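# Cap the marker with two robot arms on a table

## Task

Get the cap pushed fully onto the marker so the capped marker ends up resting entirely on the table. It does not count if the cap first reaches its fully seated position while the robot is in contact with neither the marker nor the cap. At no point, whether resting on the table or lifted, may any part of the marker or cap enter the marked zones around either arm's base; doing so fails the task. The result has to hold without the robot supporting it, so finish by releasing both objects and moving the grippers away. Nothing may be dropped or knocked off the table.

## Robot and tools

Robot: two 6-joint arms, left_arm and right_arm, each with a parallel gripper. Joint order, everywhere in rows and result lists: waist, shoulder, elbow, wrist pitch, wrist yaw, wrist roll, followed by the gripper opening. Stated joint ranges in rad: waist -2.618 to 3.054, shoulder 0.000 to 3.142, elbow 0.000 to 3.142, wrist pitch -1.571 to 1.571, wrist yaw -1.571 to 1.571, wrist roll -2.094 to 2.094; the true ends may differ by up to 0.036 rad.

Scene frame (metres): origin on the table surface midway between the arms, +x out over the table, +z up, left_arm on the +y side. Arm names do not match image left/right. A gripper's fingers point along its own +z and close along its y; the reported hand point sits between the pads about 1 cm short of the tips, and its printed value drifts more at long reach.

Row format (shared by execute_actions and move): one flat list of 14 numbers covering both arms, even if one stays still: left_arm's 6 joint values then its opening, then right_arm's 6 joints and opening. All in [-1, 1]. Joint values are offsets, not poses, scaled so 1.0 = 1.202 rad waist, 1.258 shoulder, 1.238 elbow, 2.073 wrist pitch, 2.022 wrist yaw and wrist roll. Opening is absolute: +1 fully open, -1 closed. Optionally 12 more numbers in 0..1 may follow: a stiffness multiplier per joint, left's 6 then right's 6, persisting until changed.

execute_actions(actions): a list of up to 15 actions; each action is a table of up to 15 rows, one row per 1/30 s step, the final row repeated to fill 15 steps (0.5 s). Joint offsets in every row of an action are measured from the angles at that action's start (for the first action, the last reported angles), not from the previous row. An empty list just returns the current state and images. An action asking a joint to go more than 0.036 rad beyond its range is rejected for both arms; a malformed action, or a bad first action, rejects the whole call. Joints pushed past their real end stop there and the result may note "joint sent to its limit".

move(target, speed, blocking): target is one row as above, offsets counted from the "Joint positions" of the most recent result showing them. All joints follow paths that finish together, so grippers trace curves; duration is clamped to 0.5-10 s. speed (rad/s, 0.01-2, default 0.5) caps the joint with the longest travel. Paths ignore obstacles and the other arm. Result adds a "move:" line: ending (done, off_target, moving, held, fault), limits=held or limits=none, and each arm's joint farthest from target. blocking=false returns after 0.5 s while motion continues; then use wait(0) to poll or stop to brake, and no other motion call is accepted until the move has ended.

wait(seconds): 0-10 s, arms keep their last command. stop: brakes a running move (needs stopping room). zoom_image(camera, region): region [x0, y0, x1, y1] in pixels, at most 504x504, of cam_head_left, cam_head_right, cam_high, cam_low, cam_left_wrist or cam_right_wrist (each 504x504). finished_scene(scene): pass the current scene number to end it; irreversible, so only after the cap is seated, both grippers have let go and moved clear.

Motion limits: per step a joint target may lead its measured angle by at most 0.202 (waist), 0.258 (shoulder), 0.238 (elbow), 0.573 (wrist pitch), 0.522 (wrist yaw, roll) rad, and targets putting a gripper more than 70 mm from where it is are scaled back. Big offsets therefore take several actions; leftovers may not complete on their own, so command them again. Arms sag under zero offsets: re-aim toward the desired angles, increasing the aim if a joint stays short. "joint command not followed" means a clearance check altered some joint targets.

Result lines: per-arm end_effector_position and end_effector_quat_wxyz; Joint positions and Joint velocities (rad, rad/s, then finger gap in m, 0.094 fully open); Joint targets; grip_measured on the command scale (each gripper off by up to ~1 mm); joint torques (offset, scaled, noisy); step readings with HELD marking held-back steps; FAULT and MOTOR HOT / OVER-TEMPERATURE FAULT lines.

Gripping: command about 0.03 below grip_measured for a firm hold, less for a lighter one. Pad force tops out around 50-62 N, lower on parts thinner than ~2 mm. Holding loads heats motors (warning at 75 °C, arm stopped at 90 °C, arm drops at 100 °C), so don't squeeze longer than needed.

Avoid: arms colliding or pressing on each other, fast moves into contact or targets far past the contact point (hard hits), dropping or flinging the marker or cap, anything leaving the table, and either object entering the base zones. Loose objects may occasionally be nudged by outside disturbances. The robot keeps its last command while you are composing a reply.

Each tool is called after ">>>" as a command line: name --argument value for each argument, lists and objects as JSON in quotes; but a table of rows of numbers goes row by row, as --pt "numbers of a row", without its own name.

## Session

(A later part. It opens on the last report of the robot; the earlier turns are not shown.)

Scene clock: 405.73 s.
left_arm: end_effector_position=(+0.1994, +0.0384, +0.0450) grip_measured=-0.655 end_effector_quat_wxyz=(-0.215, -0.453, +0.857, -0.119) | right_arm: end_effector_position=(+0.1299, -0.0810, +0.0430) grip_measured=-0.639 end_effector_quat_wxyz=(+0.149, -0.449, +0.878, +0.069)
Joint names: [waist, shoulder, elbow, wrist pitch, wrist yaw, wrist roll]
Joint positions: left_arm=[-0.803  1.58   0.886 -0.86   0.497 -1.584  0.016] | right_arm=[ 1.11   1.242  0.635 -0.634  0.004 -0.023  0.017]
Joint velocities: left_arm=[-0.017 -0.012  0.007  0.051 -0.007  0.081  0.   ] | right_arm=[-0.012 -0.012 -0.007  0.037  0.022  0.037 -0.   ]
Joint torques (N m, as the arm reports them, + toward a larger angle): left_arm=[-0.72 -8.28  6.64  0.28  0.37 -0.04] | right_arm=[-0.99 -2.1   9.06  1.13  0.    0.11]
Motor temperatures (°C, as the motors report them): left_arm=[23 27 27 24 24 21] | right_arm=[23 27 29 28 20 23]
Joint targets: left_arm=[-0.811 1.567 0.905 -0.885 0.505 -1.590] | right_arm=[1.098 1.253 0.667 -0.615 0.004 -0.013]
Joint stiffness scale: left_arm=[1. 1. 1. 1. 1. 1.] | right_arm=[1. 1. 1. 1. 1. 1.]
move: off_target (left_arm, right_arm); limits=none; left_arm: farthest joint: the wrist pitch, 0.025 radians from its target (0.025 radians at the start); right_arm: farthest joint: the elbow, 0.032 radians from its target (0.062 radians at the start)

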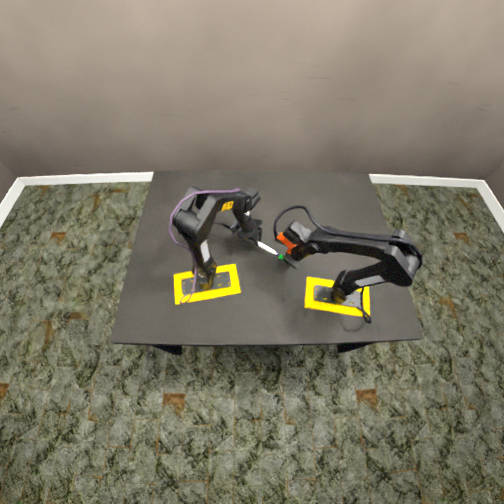

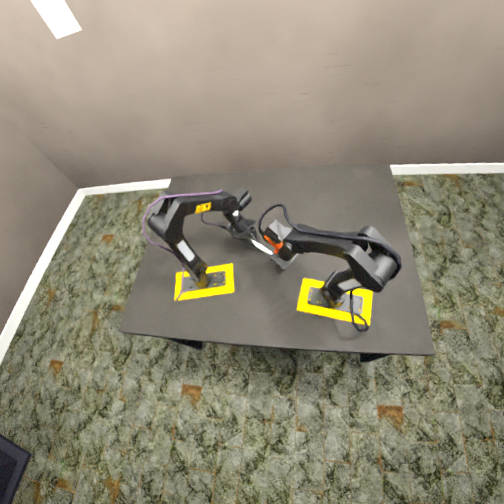

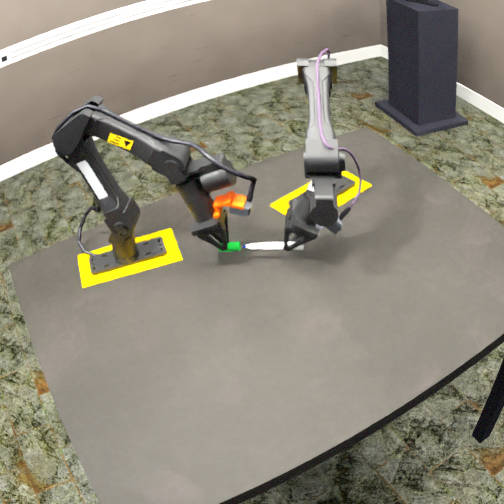

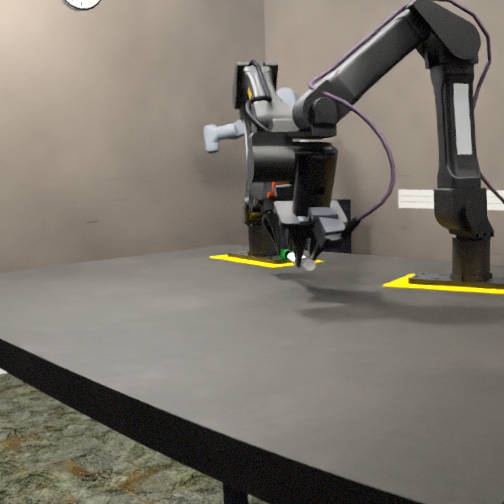

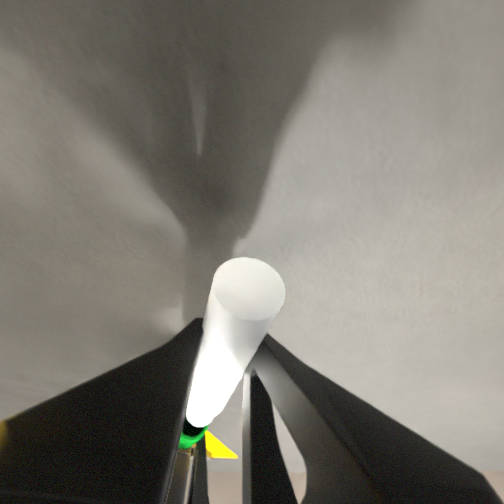

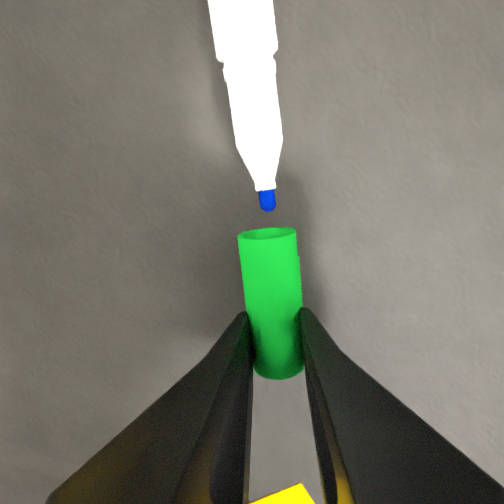

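>>> move --target '[-0.007,-0.01,0.016,-0.012,0.004,-0.003,-0.76,0.008,0.1,0.09,0.032,0,0.005,-0.75]' --speed 0.1

Scene clock: 414.50 s.
left_arm: end_effector_position=(+0.1994, +0.0384, +0.0450) grip_measured=-0.655 end_effector_quat_wxyz=(-0.215, -0.453, +0.857, -0.119) | right_arm: end_effector_position=(+0.1467, -0.0589, +0.0431) grip_measured=-0.639 end_effector_quat_wxyz=(+0.152, -0.449, +0.878, +0.071)
Joint names: [waist, shoulder, elbow, wrist pitch, wrist yaw, wrist roll]
Joint positions: left_arm=[-0.803  1.58   0.886 -0.86   0.497 -1.584  0.016] | right_arm=[ 1.11   1.358  0.714 -0.589  0.004 -0.023  0.017]
Joint velocities: left_arm=[-0.002 -0.012  0.002  0.037  0.051 -0.037  0.001] | right_arm=[-0.012  0.012  0.012 -0.007 -0.095 -0.037 -0.001]
Joint torques (N m, as the arm reports them, + toward a larger angle): left_arm=[-0.73 -8.29  6.72  0.29  0.36 -0.03] | right_arm=[ 0.78 -3.43  9.15  1.15  0.    0.11]
Motor temperatures (°C, as the motors report them): left_arm=[23 27 27 24 24 21] | right_arm=[23 26 30 28 20 23]
Joint targets: left_arm=[-0.811 1.567 0.905 -0.885 0.505 -1.590] | right_arm=[1.120 1.367 0.747 -0.568 0.004 -0.013]
Joint stiffness scale: left_arm=[1. 1. 1. 1. 1. 1.] | right_arm=[1. 1. 1. 1. 1. 1.]
move: off_target (left_arm, right_arm); limits=none; left_arm: farthest joint: the wrist pitch, 0.025 radians from its target (0.025 radians at the start); right_arm: farthest joint: the elbow, 0.033 radians from its target (0.111 radians at the start)

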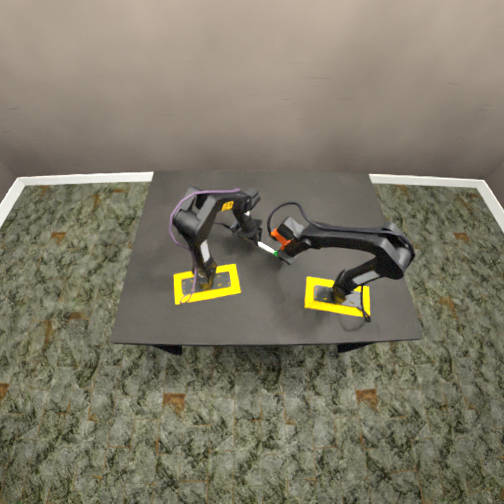

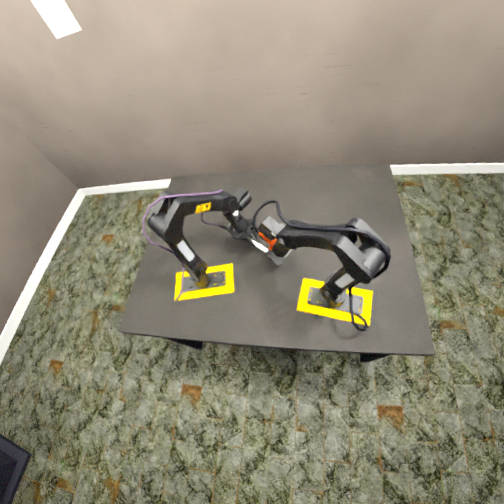

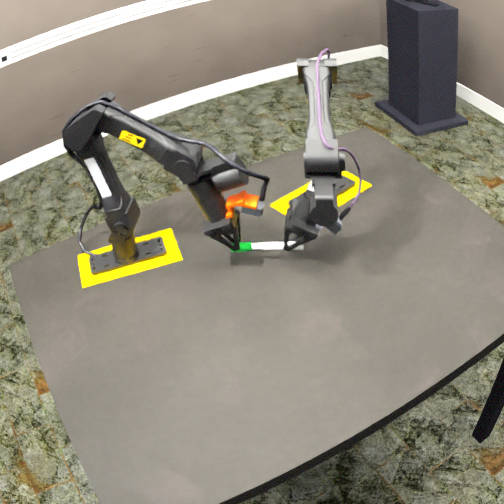

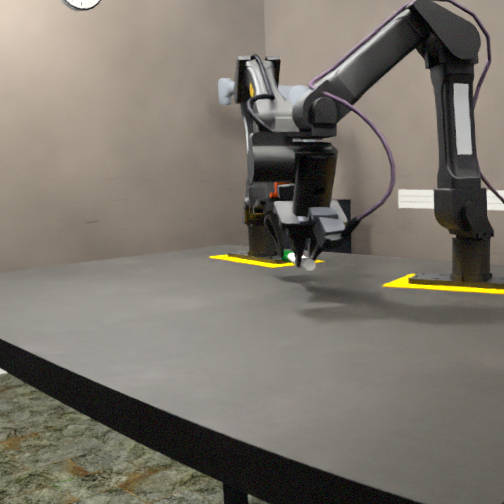

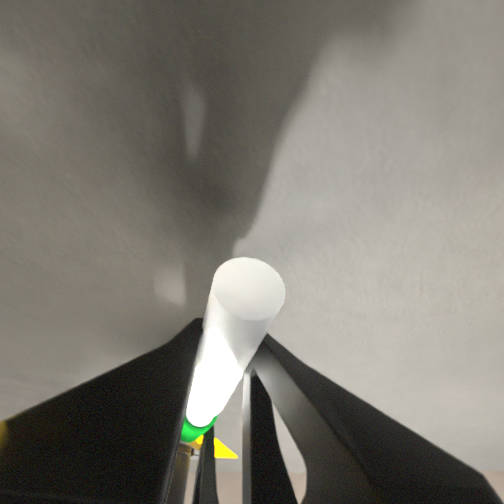

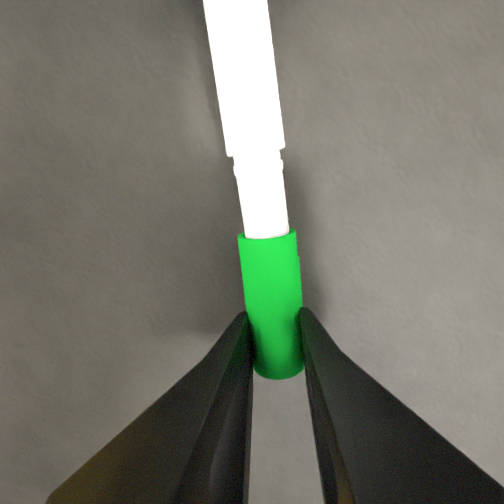

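>>> move --target '[-0.007,-0.01,0.016,-0.012,0.004,-0.003,-0.76,0.02,0.107,0.106,0.024,0,0.005,-0.75]' --speed 0.1

Scene clock: 424.20 s.
left_arm: end_effector_position=(+0.1998, +0.0426, +0.0431) grip_measured=-0.655 end_effector_quat_wxyz=(-0.207, -0.455, +0.859, -0.110) | right_arm: end_effector_position=(+0.1597, -0.0366, +0.0395) grip_measured=-0.639 end_effector_quat_wxyz=(+0.145, -0.454, +0.876, +0.068)
Joint names: [waist, shoulder, elbow, wrist pitch, wrist yaw, wrist roll]
Joint positions: left_arm=[-0.803  1.58   0.886 -0.87   0.473 -1.584  0.016] | right_arm=[ 1.12   1.482  0.807 -0.573  0.005 -0.023  0.017]
Joint velocities: left_arm=[ 0.012  0.002 -0.027  0.095  0.081 -0.007  0.   ] | right_arm=[ 0.007 -0.022 -0.012 -0.022  0.037  0.051  0.001]
Joint torques (N m, as the arm reports them, + toward a larger angle): left_arm=[-0.71 -8.28  6.75  0.34  0.57 -0.04] | right_arm=[ 1.12 -4.67  9.46  1.25  0.    0.11]
Motor temperatures (°C, as the motors report them): left_arm=[23 27 27 24 24 21] | right_arm=[23 26 30 28 20 23]
Joint targets: left_arm=[-0.811 1.567 0.905 -0.885 0.505 -1.590] | right_arm=[1.134 1.492 0.845 -0.540 0.004 -0.013]
Joint stiffness scale: left_arm=[1. 1. 1. 1. 1. 1.] | right_arm=[1. 1. 1. 1. 1. 1.]
move: off_target (left_arm, right_arm); limits=none; left_arm: farthest joint: the wrist yaw, 0.032 radians from its target (0.009 radians at the start); right_arm: farthest joint: the elbow, 0.038 radians from its target (0.132 radians at the start)

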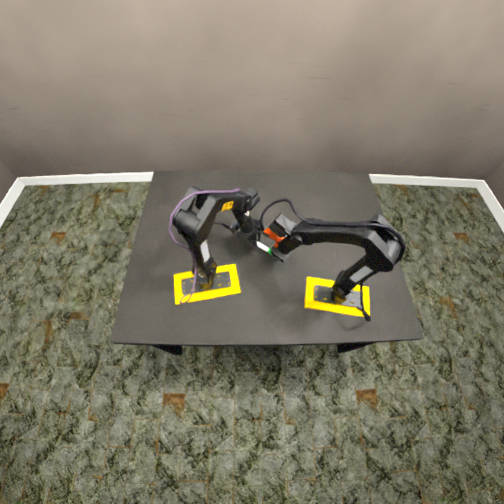

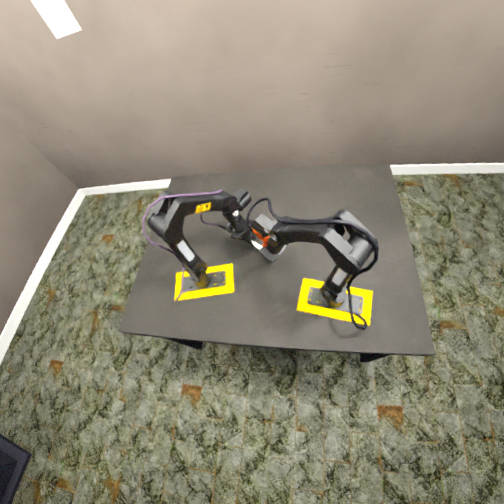

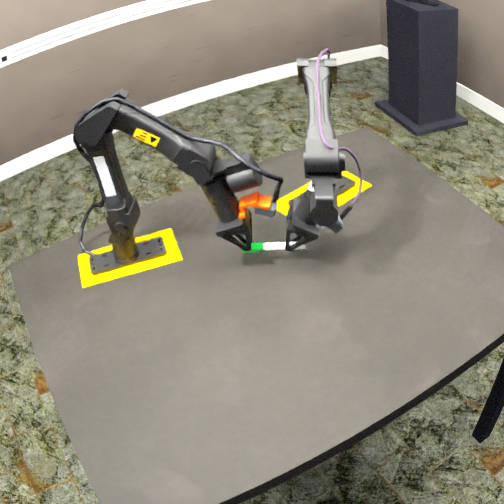

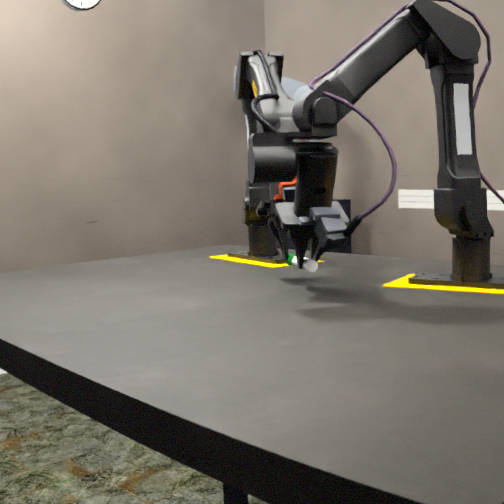

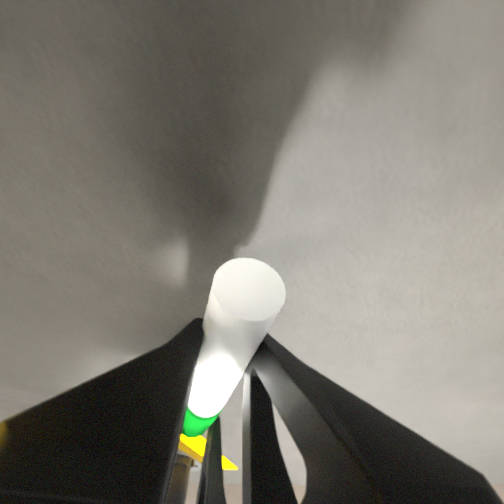

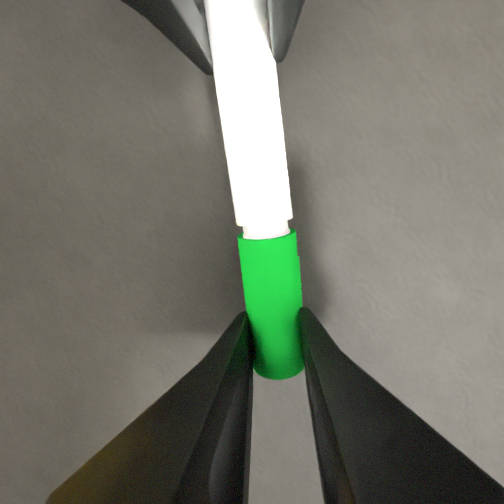

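>>> move --target '[-0.007,-0.01,0.016,-0.007,0.03,-0.003,-0.76,0.015,0.046,0.078,0.02,0,0.005,-0.75]' --speed 0.1

Scene clock: 430.90 s.
left_arm: end_effector_position=(+0.2008, +0.0452, +0.0417) grip_measured=-0.655 end_effector_quat_wxyz=(-0.200, -0.456, +0.861, -0.105) | right_arm: end_effector_position=(+0.1618, -0.0327, +0.0379) grip_measured=-0.639 end_effector_quat_wxyz=(+0.130, -0.457, +0.878, +0.060)
Joint names: [waist, shoulder, elbow, wrist pitch, wrist yaw, wrist roll]
Joint positions: left_arm=[-0.803  1.58   0.886 -0.872  0.456 -1.584  0.016] | right_arm=[ 1.124  1.531  0.857 -0.61   0.007 -0.023  0.017]
Joint velocities: left_arm=[-0.007 -0.012 -0.012 -0.022 -0.051 -0.051 -0.   ] | right_arm=[-0.012  0.002  0.002 -0.037 -0.007  0.007  0.   ]
Joint torques (N m, as the arm reports them, + toward a larger angle): left_arm=[-0.73 -8.27  6.69  0.37  0.96 -0.05] | right_arm=[ 1.19 -5.14 10.04  1.64 -0.02  0.11]
Motor temperatures (°C, as the motors report them): left_arm=[23 27 27 24 24 21] | right_arm=[23 26 30 28 20 23]
Joint targets: left_arm=[-0.811 1.567 0.905 -0.884 0.534 -1.590] | right_arm=[1.138 1.540 0.904 -0.531 0.005 -0.013]
Joint stiffness scale: left_arm=[1. 1. 1. 1. 1. 1.] | right_arm=[1. 1. 1. 1. 1. 1.]
move: off_target (left_arm, right_arm); limits=none; left_arm: farthest joint: the wrist yaw, 0.078 radians from its target (0.060 radians at the start); right_arm: farthest joint: the wrist pitch, 0.079 radians from its target (0.041 radians at the start)

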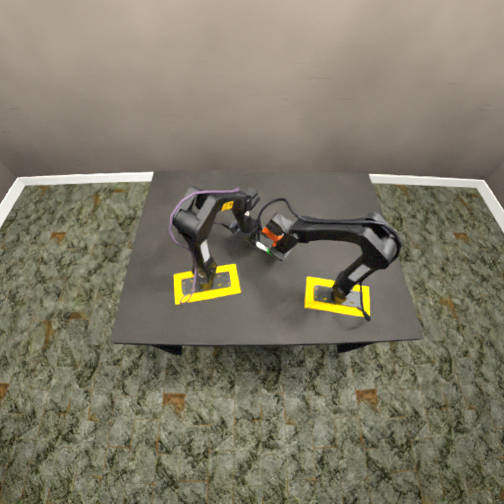

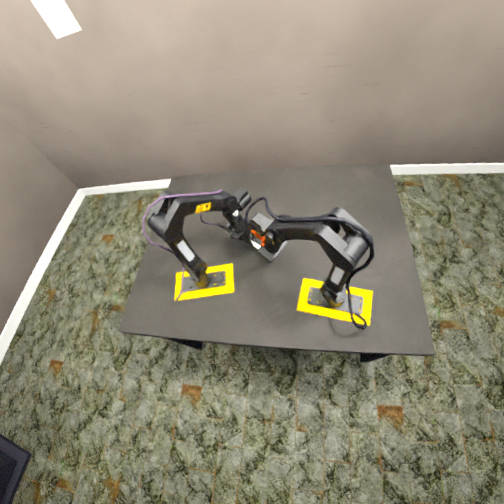

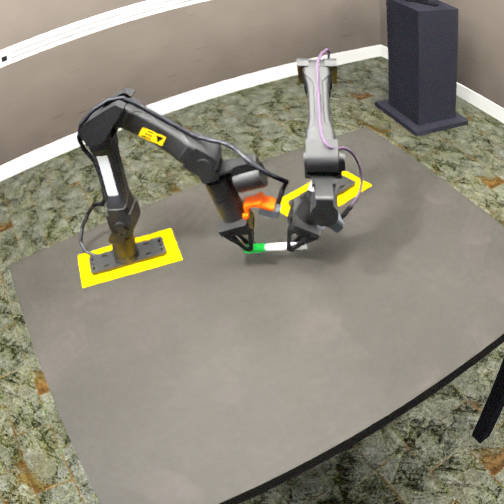

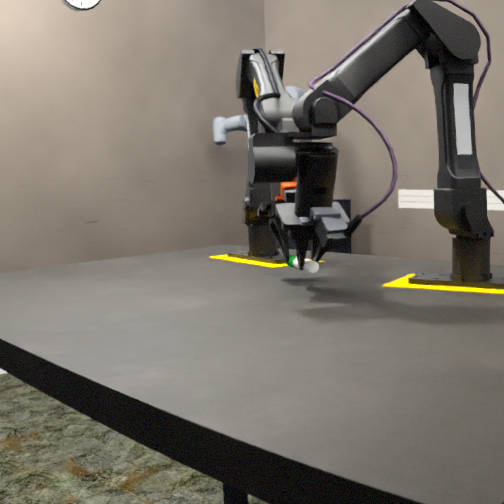

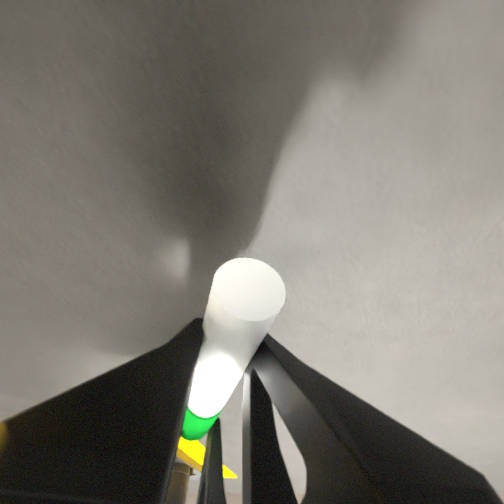

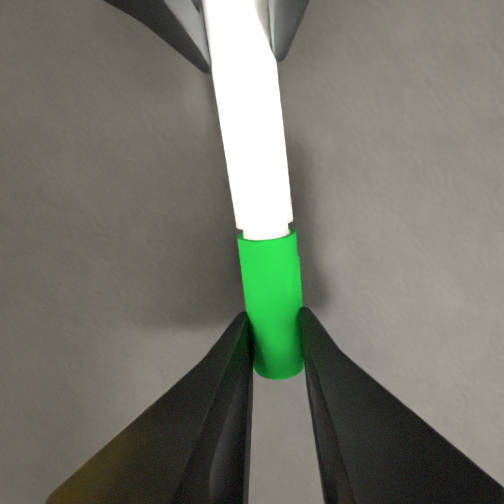

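>>> move --target '[-0.007,-0.01,0.016,-0.006,0.11,-0.003,-0.76,0.012,0.007,0.038,0.1,0,0.005,-0.75]' --speed 0.1

Scene clock: 439.03 s.
left_arm: end_effector_position=(+0.2002, +0.0433, +0.0436) grip_measured=-0.655 end_effector_quat_wxyz=(-0.210, -0.458, +0.857, -0.111) | right_arm: end_effector_position=(+0.1645, -0.0305, +0.0389) grip_measured=-0.639 end_effector_quat_wxyz=(+0.137, -0.456, +0.877, +0.060)
Joint names: [waist, shoulder, elbow, wrist pitch, wrist yaw, wrist roll]
Joint positions: left_arm=[-0.796  1.58   0.886 -0.872  0.479 -1.584  0.016] | right_arm=[ 1.124  1.531  0.857 -0.596  0.012 -0.023  0.017]
Joint velocities: left_arm=[ 0.002 -0.012  0.002 -0.007 -0.007 -0.066 -0.   ] | right_arm=[ 0.007 -0.012  0.032  0.037 -0.007 -0.066 -0.001]
Joint torques (N m, as the arm reports them, + toward a larger angle): left_arm=[-1.39 -8.24  6.76  0.37  2.13 -0.04] | right_arm=[ 1.2  -5.21 10.06  2.8  -0.04  0.11]
Motor temperatures (°C, as the motors report them): left_arm=[23 27 27 24 25 21] | right_arm=[23 26 31 30 20 23]
Joint targets: left_arm=[-0.812 1.567 0.905 -0.885 0.678 -1.590] | right_arm=[1.138 1.540 0.904 -0.403 0.007 -0.013]
Joint stiffness scale: left_arm=[1. 1. 1. 1. 1. 1.] | right_arm=[1. 1. 1. 1. 1. 1.]
move: off_target (left_arm, right_arm); limits=none; left_arm: farthest joint: the wrist yaw, 0.199 radians from its target (0.222 radians at the start); right_arm: farthest joint: the wrist pitch, 0.194 radians from its target (0.208 radians at the start)

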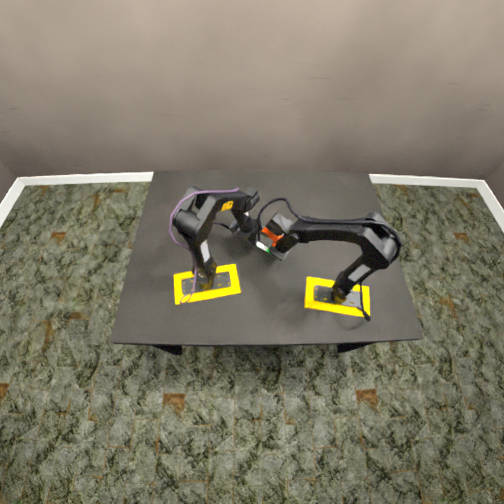

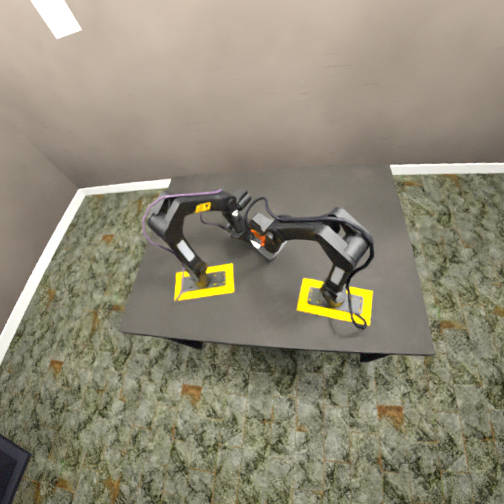

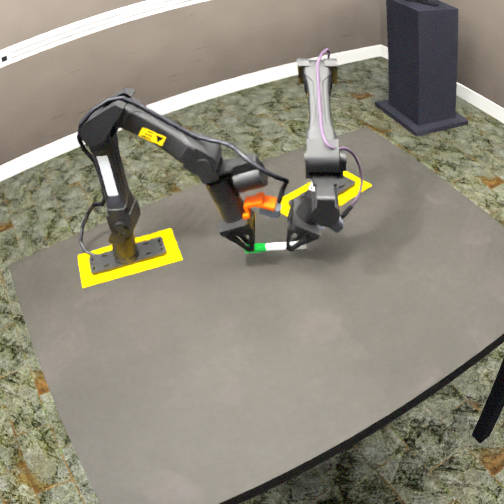

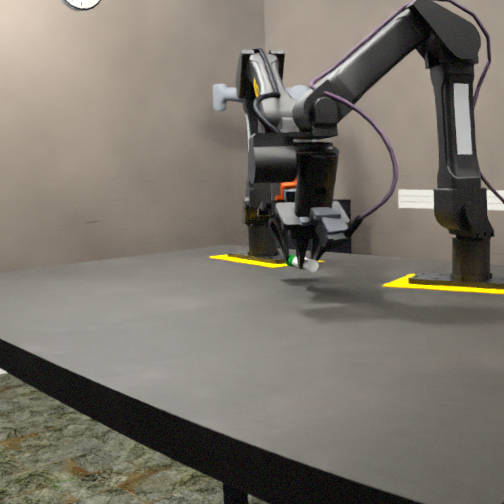

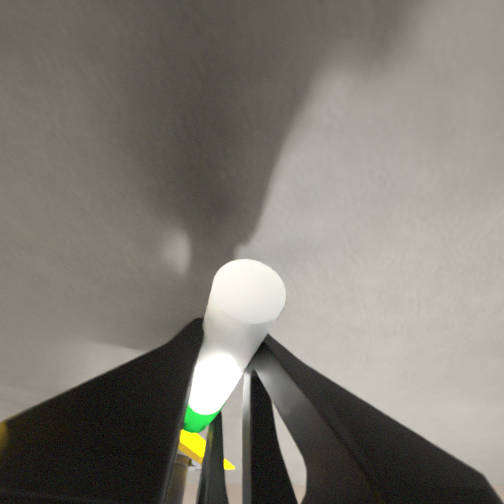

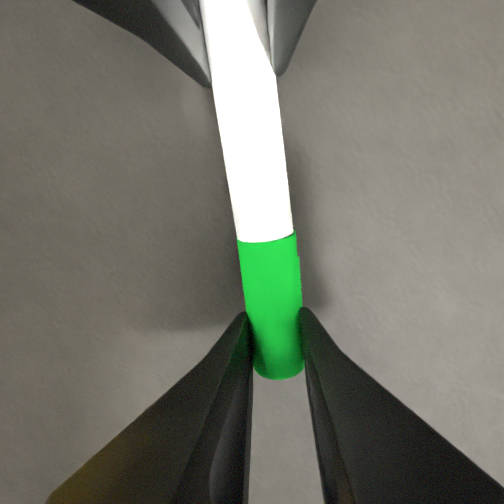

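>>> move --target '[-0.005,-0.01,0.016,-0.006,0.004,-0.003,-0.76,0,0.007,0.03,0.008,0,0.005,0.3]' --speed 0.3

>>> move --target '[-0.005,-0.01,0.016,-0.006,0.004,-0.003,-0.76,-0.1,-0.25,0,-0.05,0,0,0.3]' --speed 0.8

>>> zoom_image --camera "cam_high" --region '[200,190,360,290]'

Scene clock: 445.87 s.
left_arm: end_effector_position=(+0.2008, +0.0441, +0.0431) grip_measured=-0.655 end_effector_quat_wxyz=(-0.207, -0.459, +0.857, -0.110) | right_arm: end_effector_position=(+0.1638, -0.0316, +0.0384) grip_measured=+0.298 end_effector_quat_wxyz=(+0.135, -0.456, +0.878, +0.059)
Joint names: [waist, shoulder, elbow, wrist pitch, wrist yaw, wrist roll]
Joint positions: left_arm=[-0.795  1.58   0.886 -0.872  0.474 -1.584  0.016] | right_arm=[ 1.124  1.531  0.856 -0.6    0.012 -0.023  0.061]
Joint velocities: left_arm=[-0.017 -0.012 -0.002  0.007  0.051 -0.022  0.001] | right_arm=[-0.002  0.012  0.007 -0.051 -0.022 -0.022  0.   ]
Joint torques (N m, as the arm reports them, + toward a larger angle): left_arm=[-0.53 -8.24  6.69  0.37  0.42 -0.05] | right_arm=[ 0.   -5.2   9.39  1.1   0.    0.1 ]
Motor temperatures (°C, as the motors report them): left_arm=[23 27 27 24 27 21] | right_arm=[23 26 31 34 20 23]
Joint targets: left_arm=[-0.802 1.567 0.905 -0.885 0.487 -1.590] | right_arm=[1.124 1.540 0.894 -0.580 0.012 -0.013]
Joint stiffness scale: left_arm=[1. 1. 1. 1. 1. 1.] | right_arm=[1. 1. 1. 1. 1. 1.]
move: off_target (right_arm); limits=none; left_arm: farthest joint: the elbow, 0.020 radians from its target (0.020 radians at the start); right_arm: farthest joint: the elbow, 0.038 radians from its target (0.037 radians at the start)

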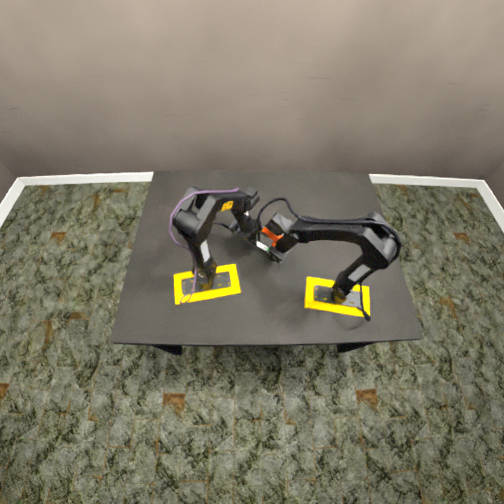

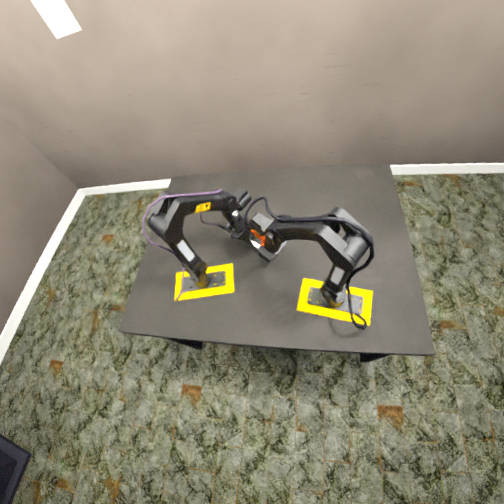

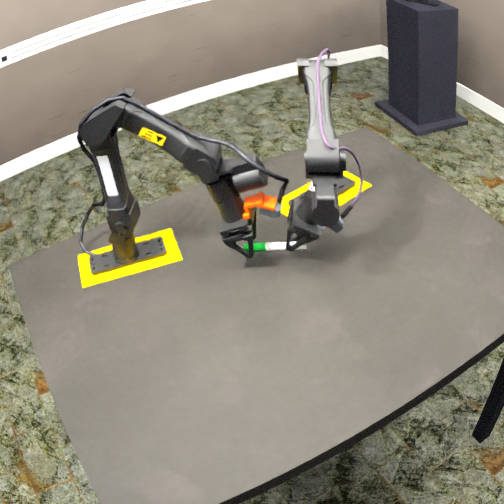

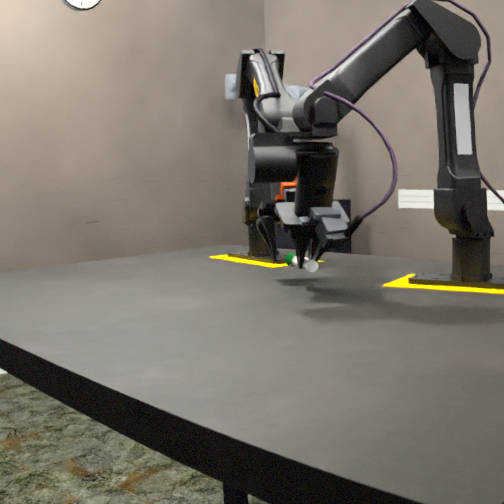

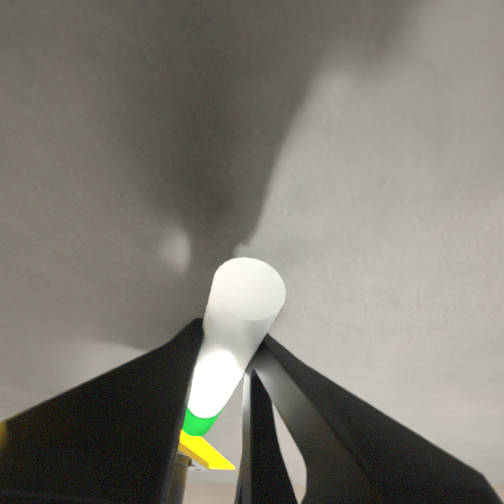

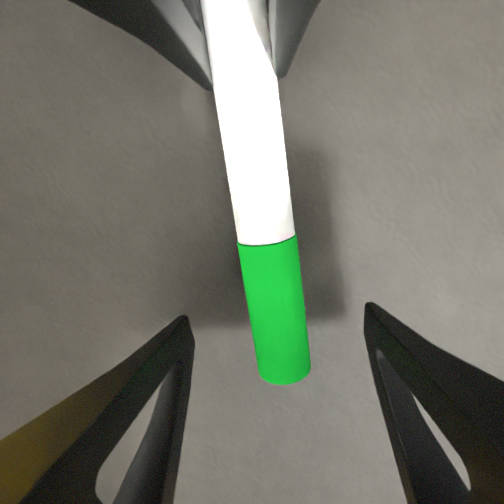

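Scene clock: 447.00 s.
left_arm: end_effector_position=(+0.2008, +0.0441, +0.0431) grip_measured=-0.655 end_effector_quat_wxyz=(-0.207, -0.459, +0.857, -0.110) | right_arm: end_effector_position=(+0.1827, -0.0610, +0.1132) grip_measured=+0.298 end_effector_quat_wxyz=(+0.225, -0.399, +0.884, +0.089)
Joint names: [waist, shoulder, elbow, wrist pitch, wrist yaw, wrist roll]
Joint positions: left_arm=[-0.795  1.58   0.886 -0.872  0.474 -1.584  0.016] | right_arm=[ 1.014  1.237  0.856 -0.701  0.012 -0.023  0.061]
Joint velocities: left_arm=[ 0.002 -0.002  0.017  0.037  0.022 -0.081 -0.001] | right_arm=[ 0.002  0.012 -0.007  0.022 -0.007 -0.007  0.   ]
Joint torques (N m, as the arm reports them, + toward a larger angle): left_arm=[-0.55 -8.29  6.79  0.37  0.35 -0.03] | right_arm=[-0.9  -5.83  7.3   1.15  0.01  0.02]
Motor temperatures (°C, as the motors report them): left_arm=[23 27 27 24 27 21] | right_arm=[23 26 31 34 20 23]
Joint targets: left_arm=[-0.801 1.567 0.905 -0.885 0.482 -1.590] | right_arm=[1.003 1.217 0.856 -0.704 0.012 -0.023]
Joint stiffness scale: left_arm=[1. 1. 1. 1. 1. 1.] | right_arm=[1. 1. 1. 1. 1. 1.]
move: done; limits=none; left_arm: farthest joint: the elbow, 0.020 radians from its target (0.020 radians at the start); right_arm: farthest joint: the shoulder, 0.020 radians from its target (0.315 radians at the start)

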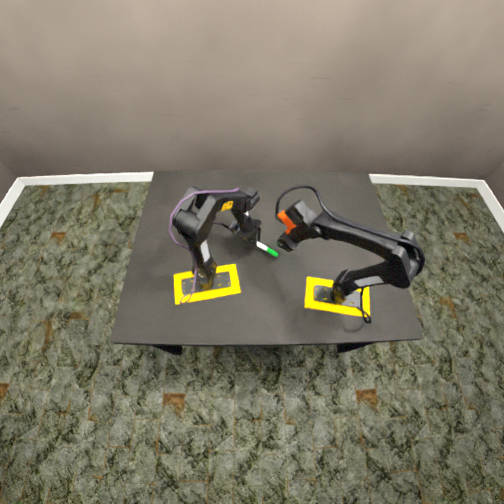

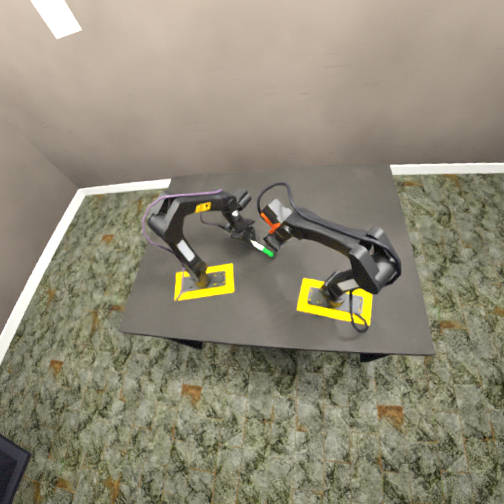

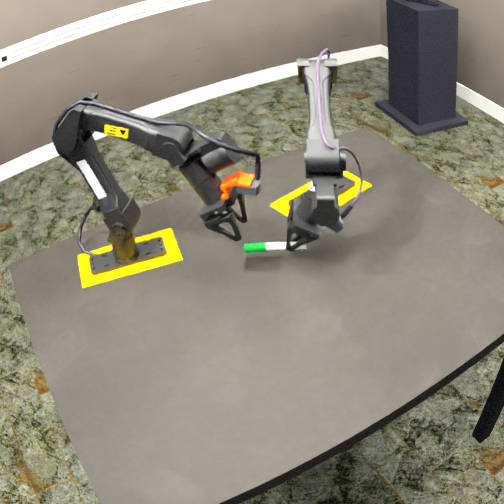

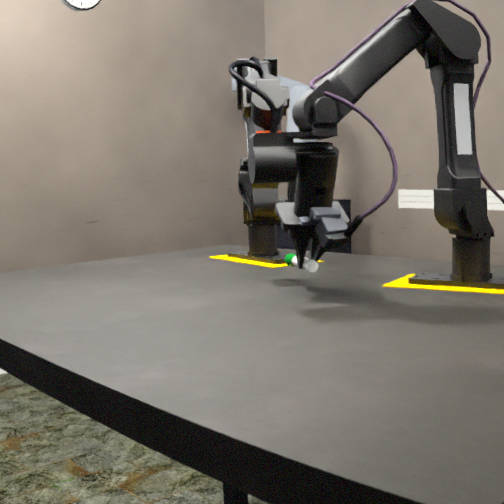

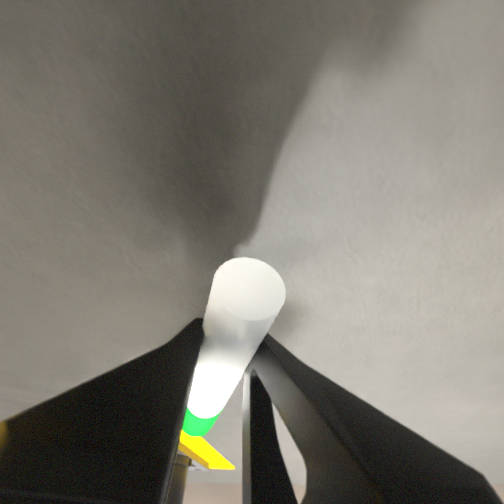

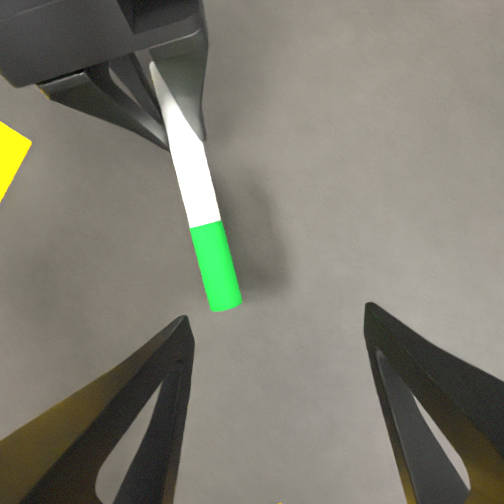

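Region (200, 190, 360, 290) of cam_high's 504x504 image, scaled by 3.150, with more detail than that image has; it fills the top 315 rows of this view, and the rest is white.

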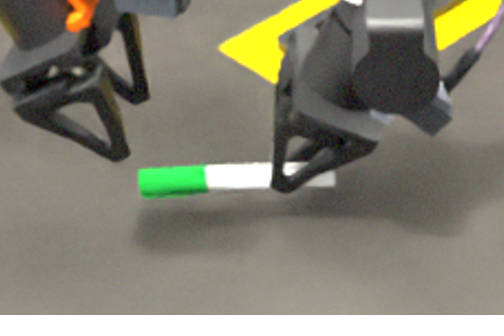

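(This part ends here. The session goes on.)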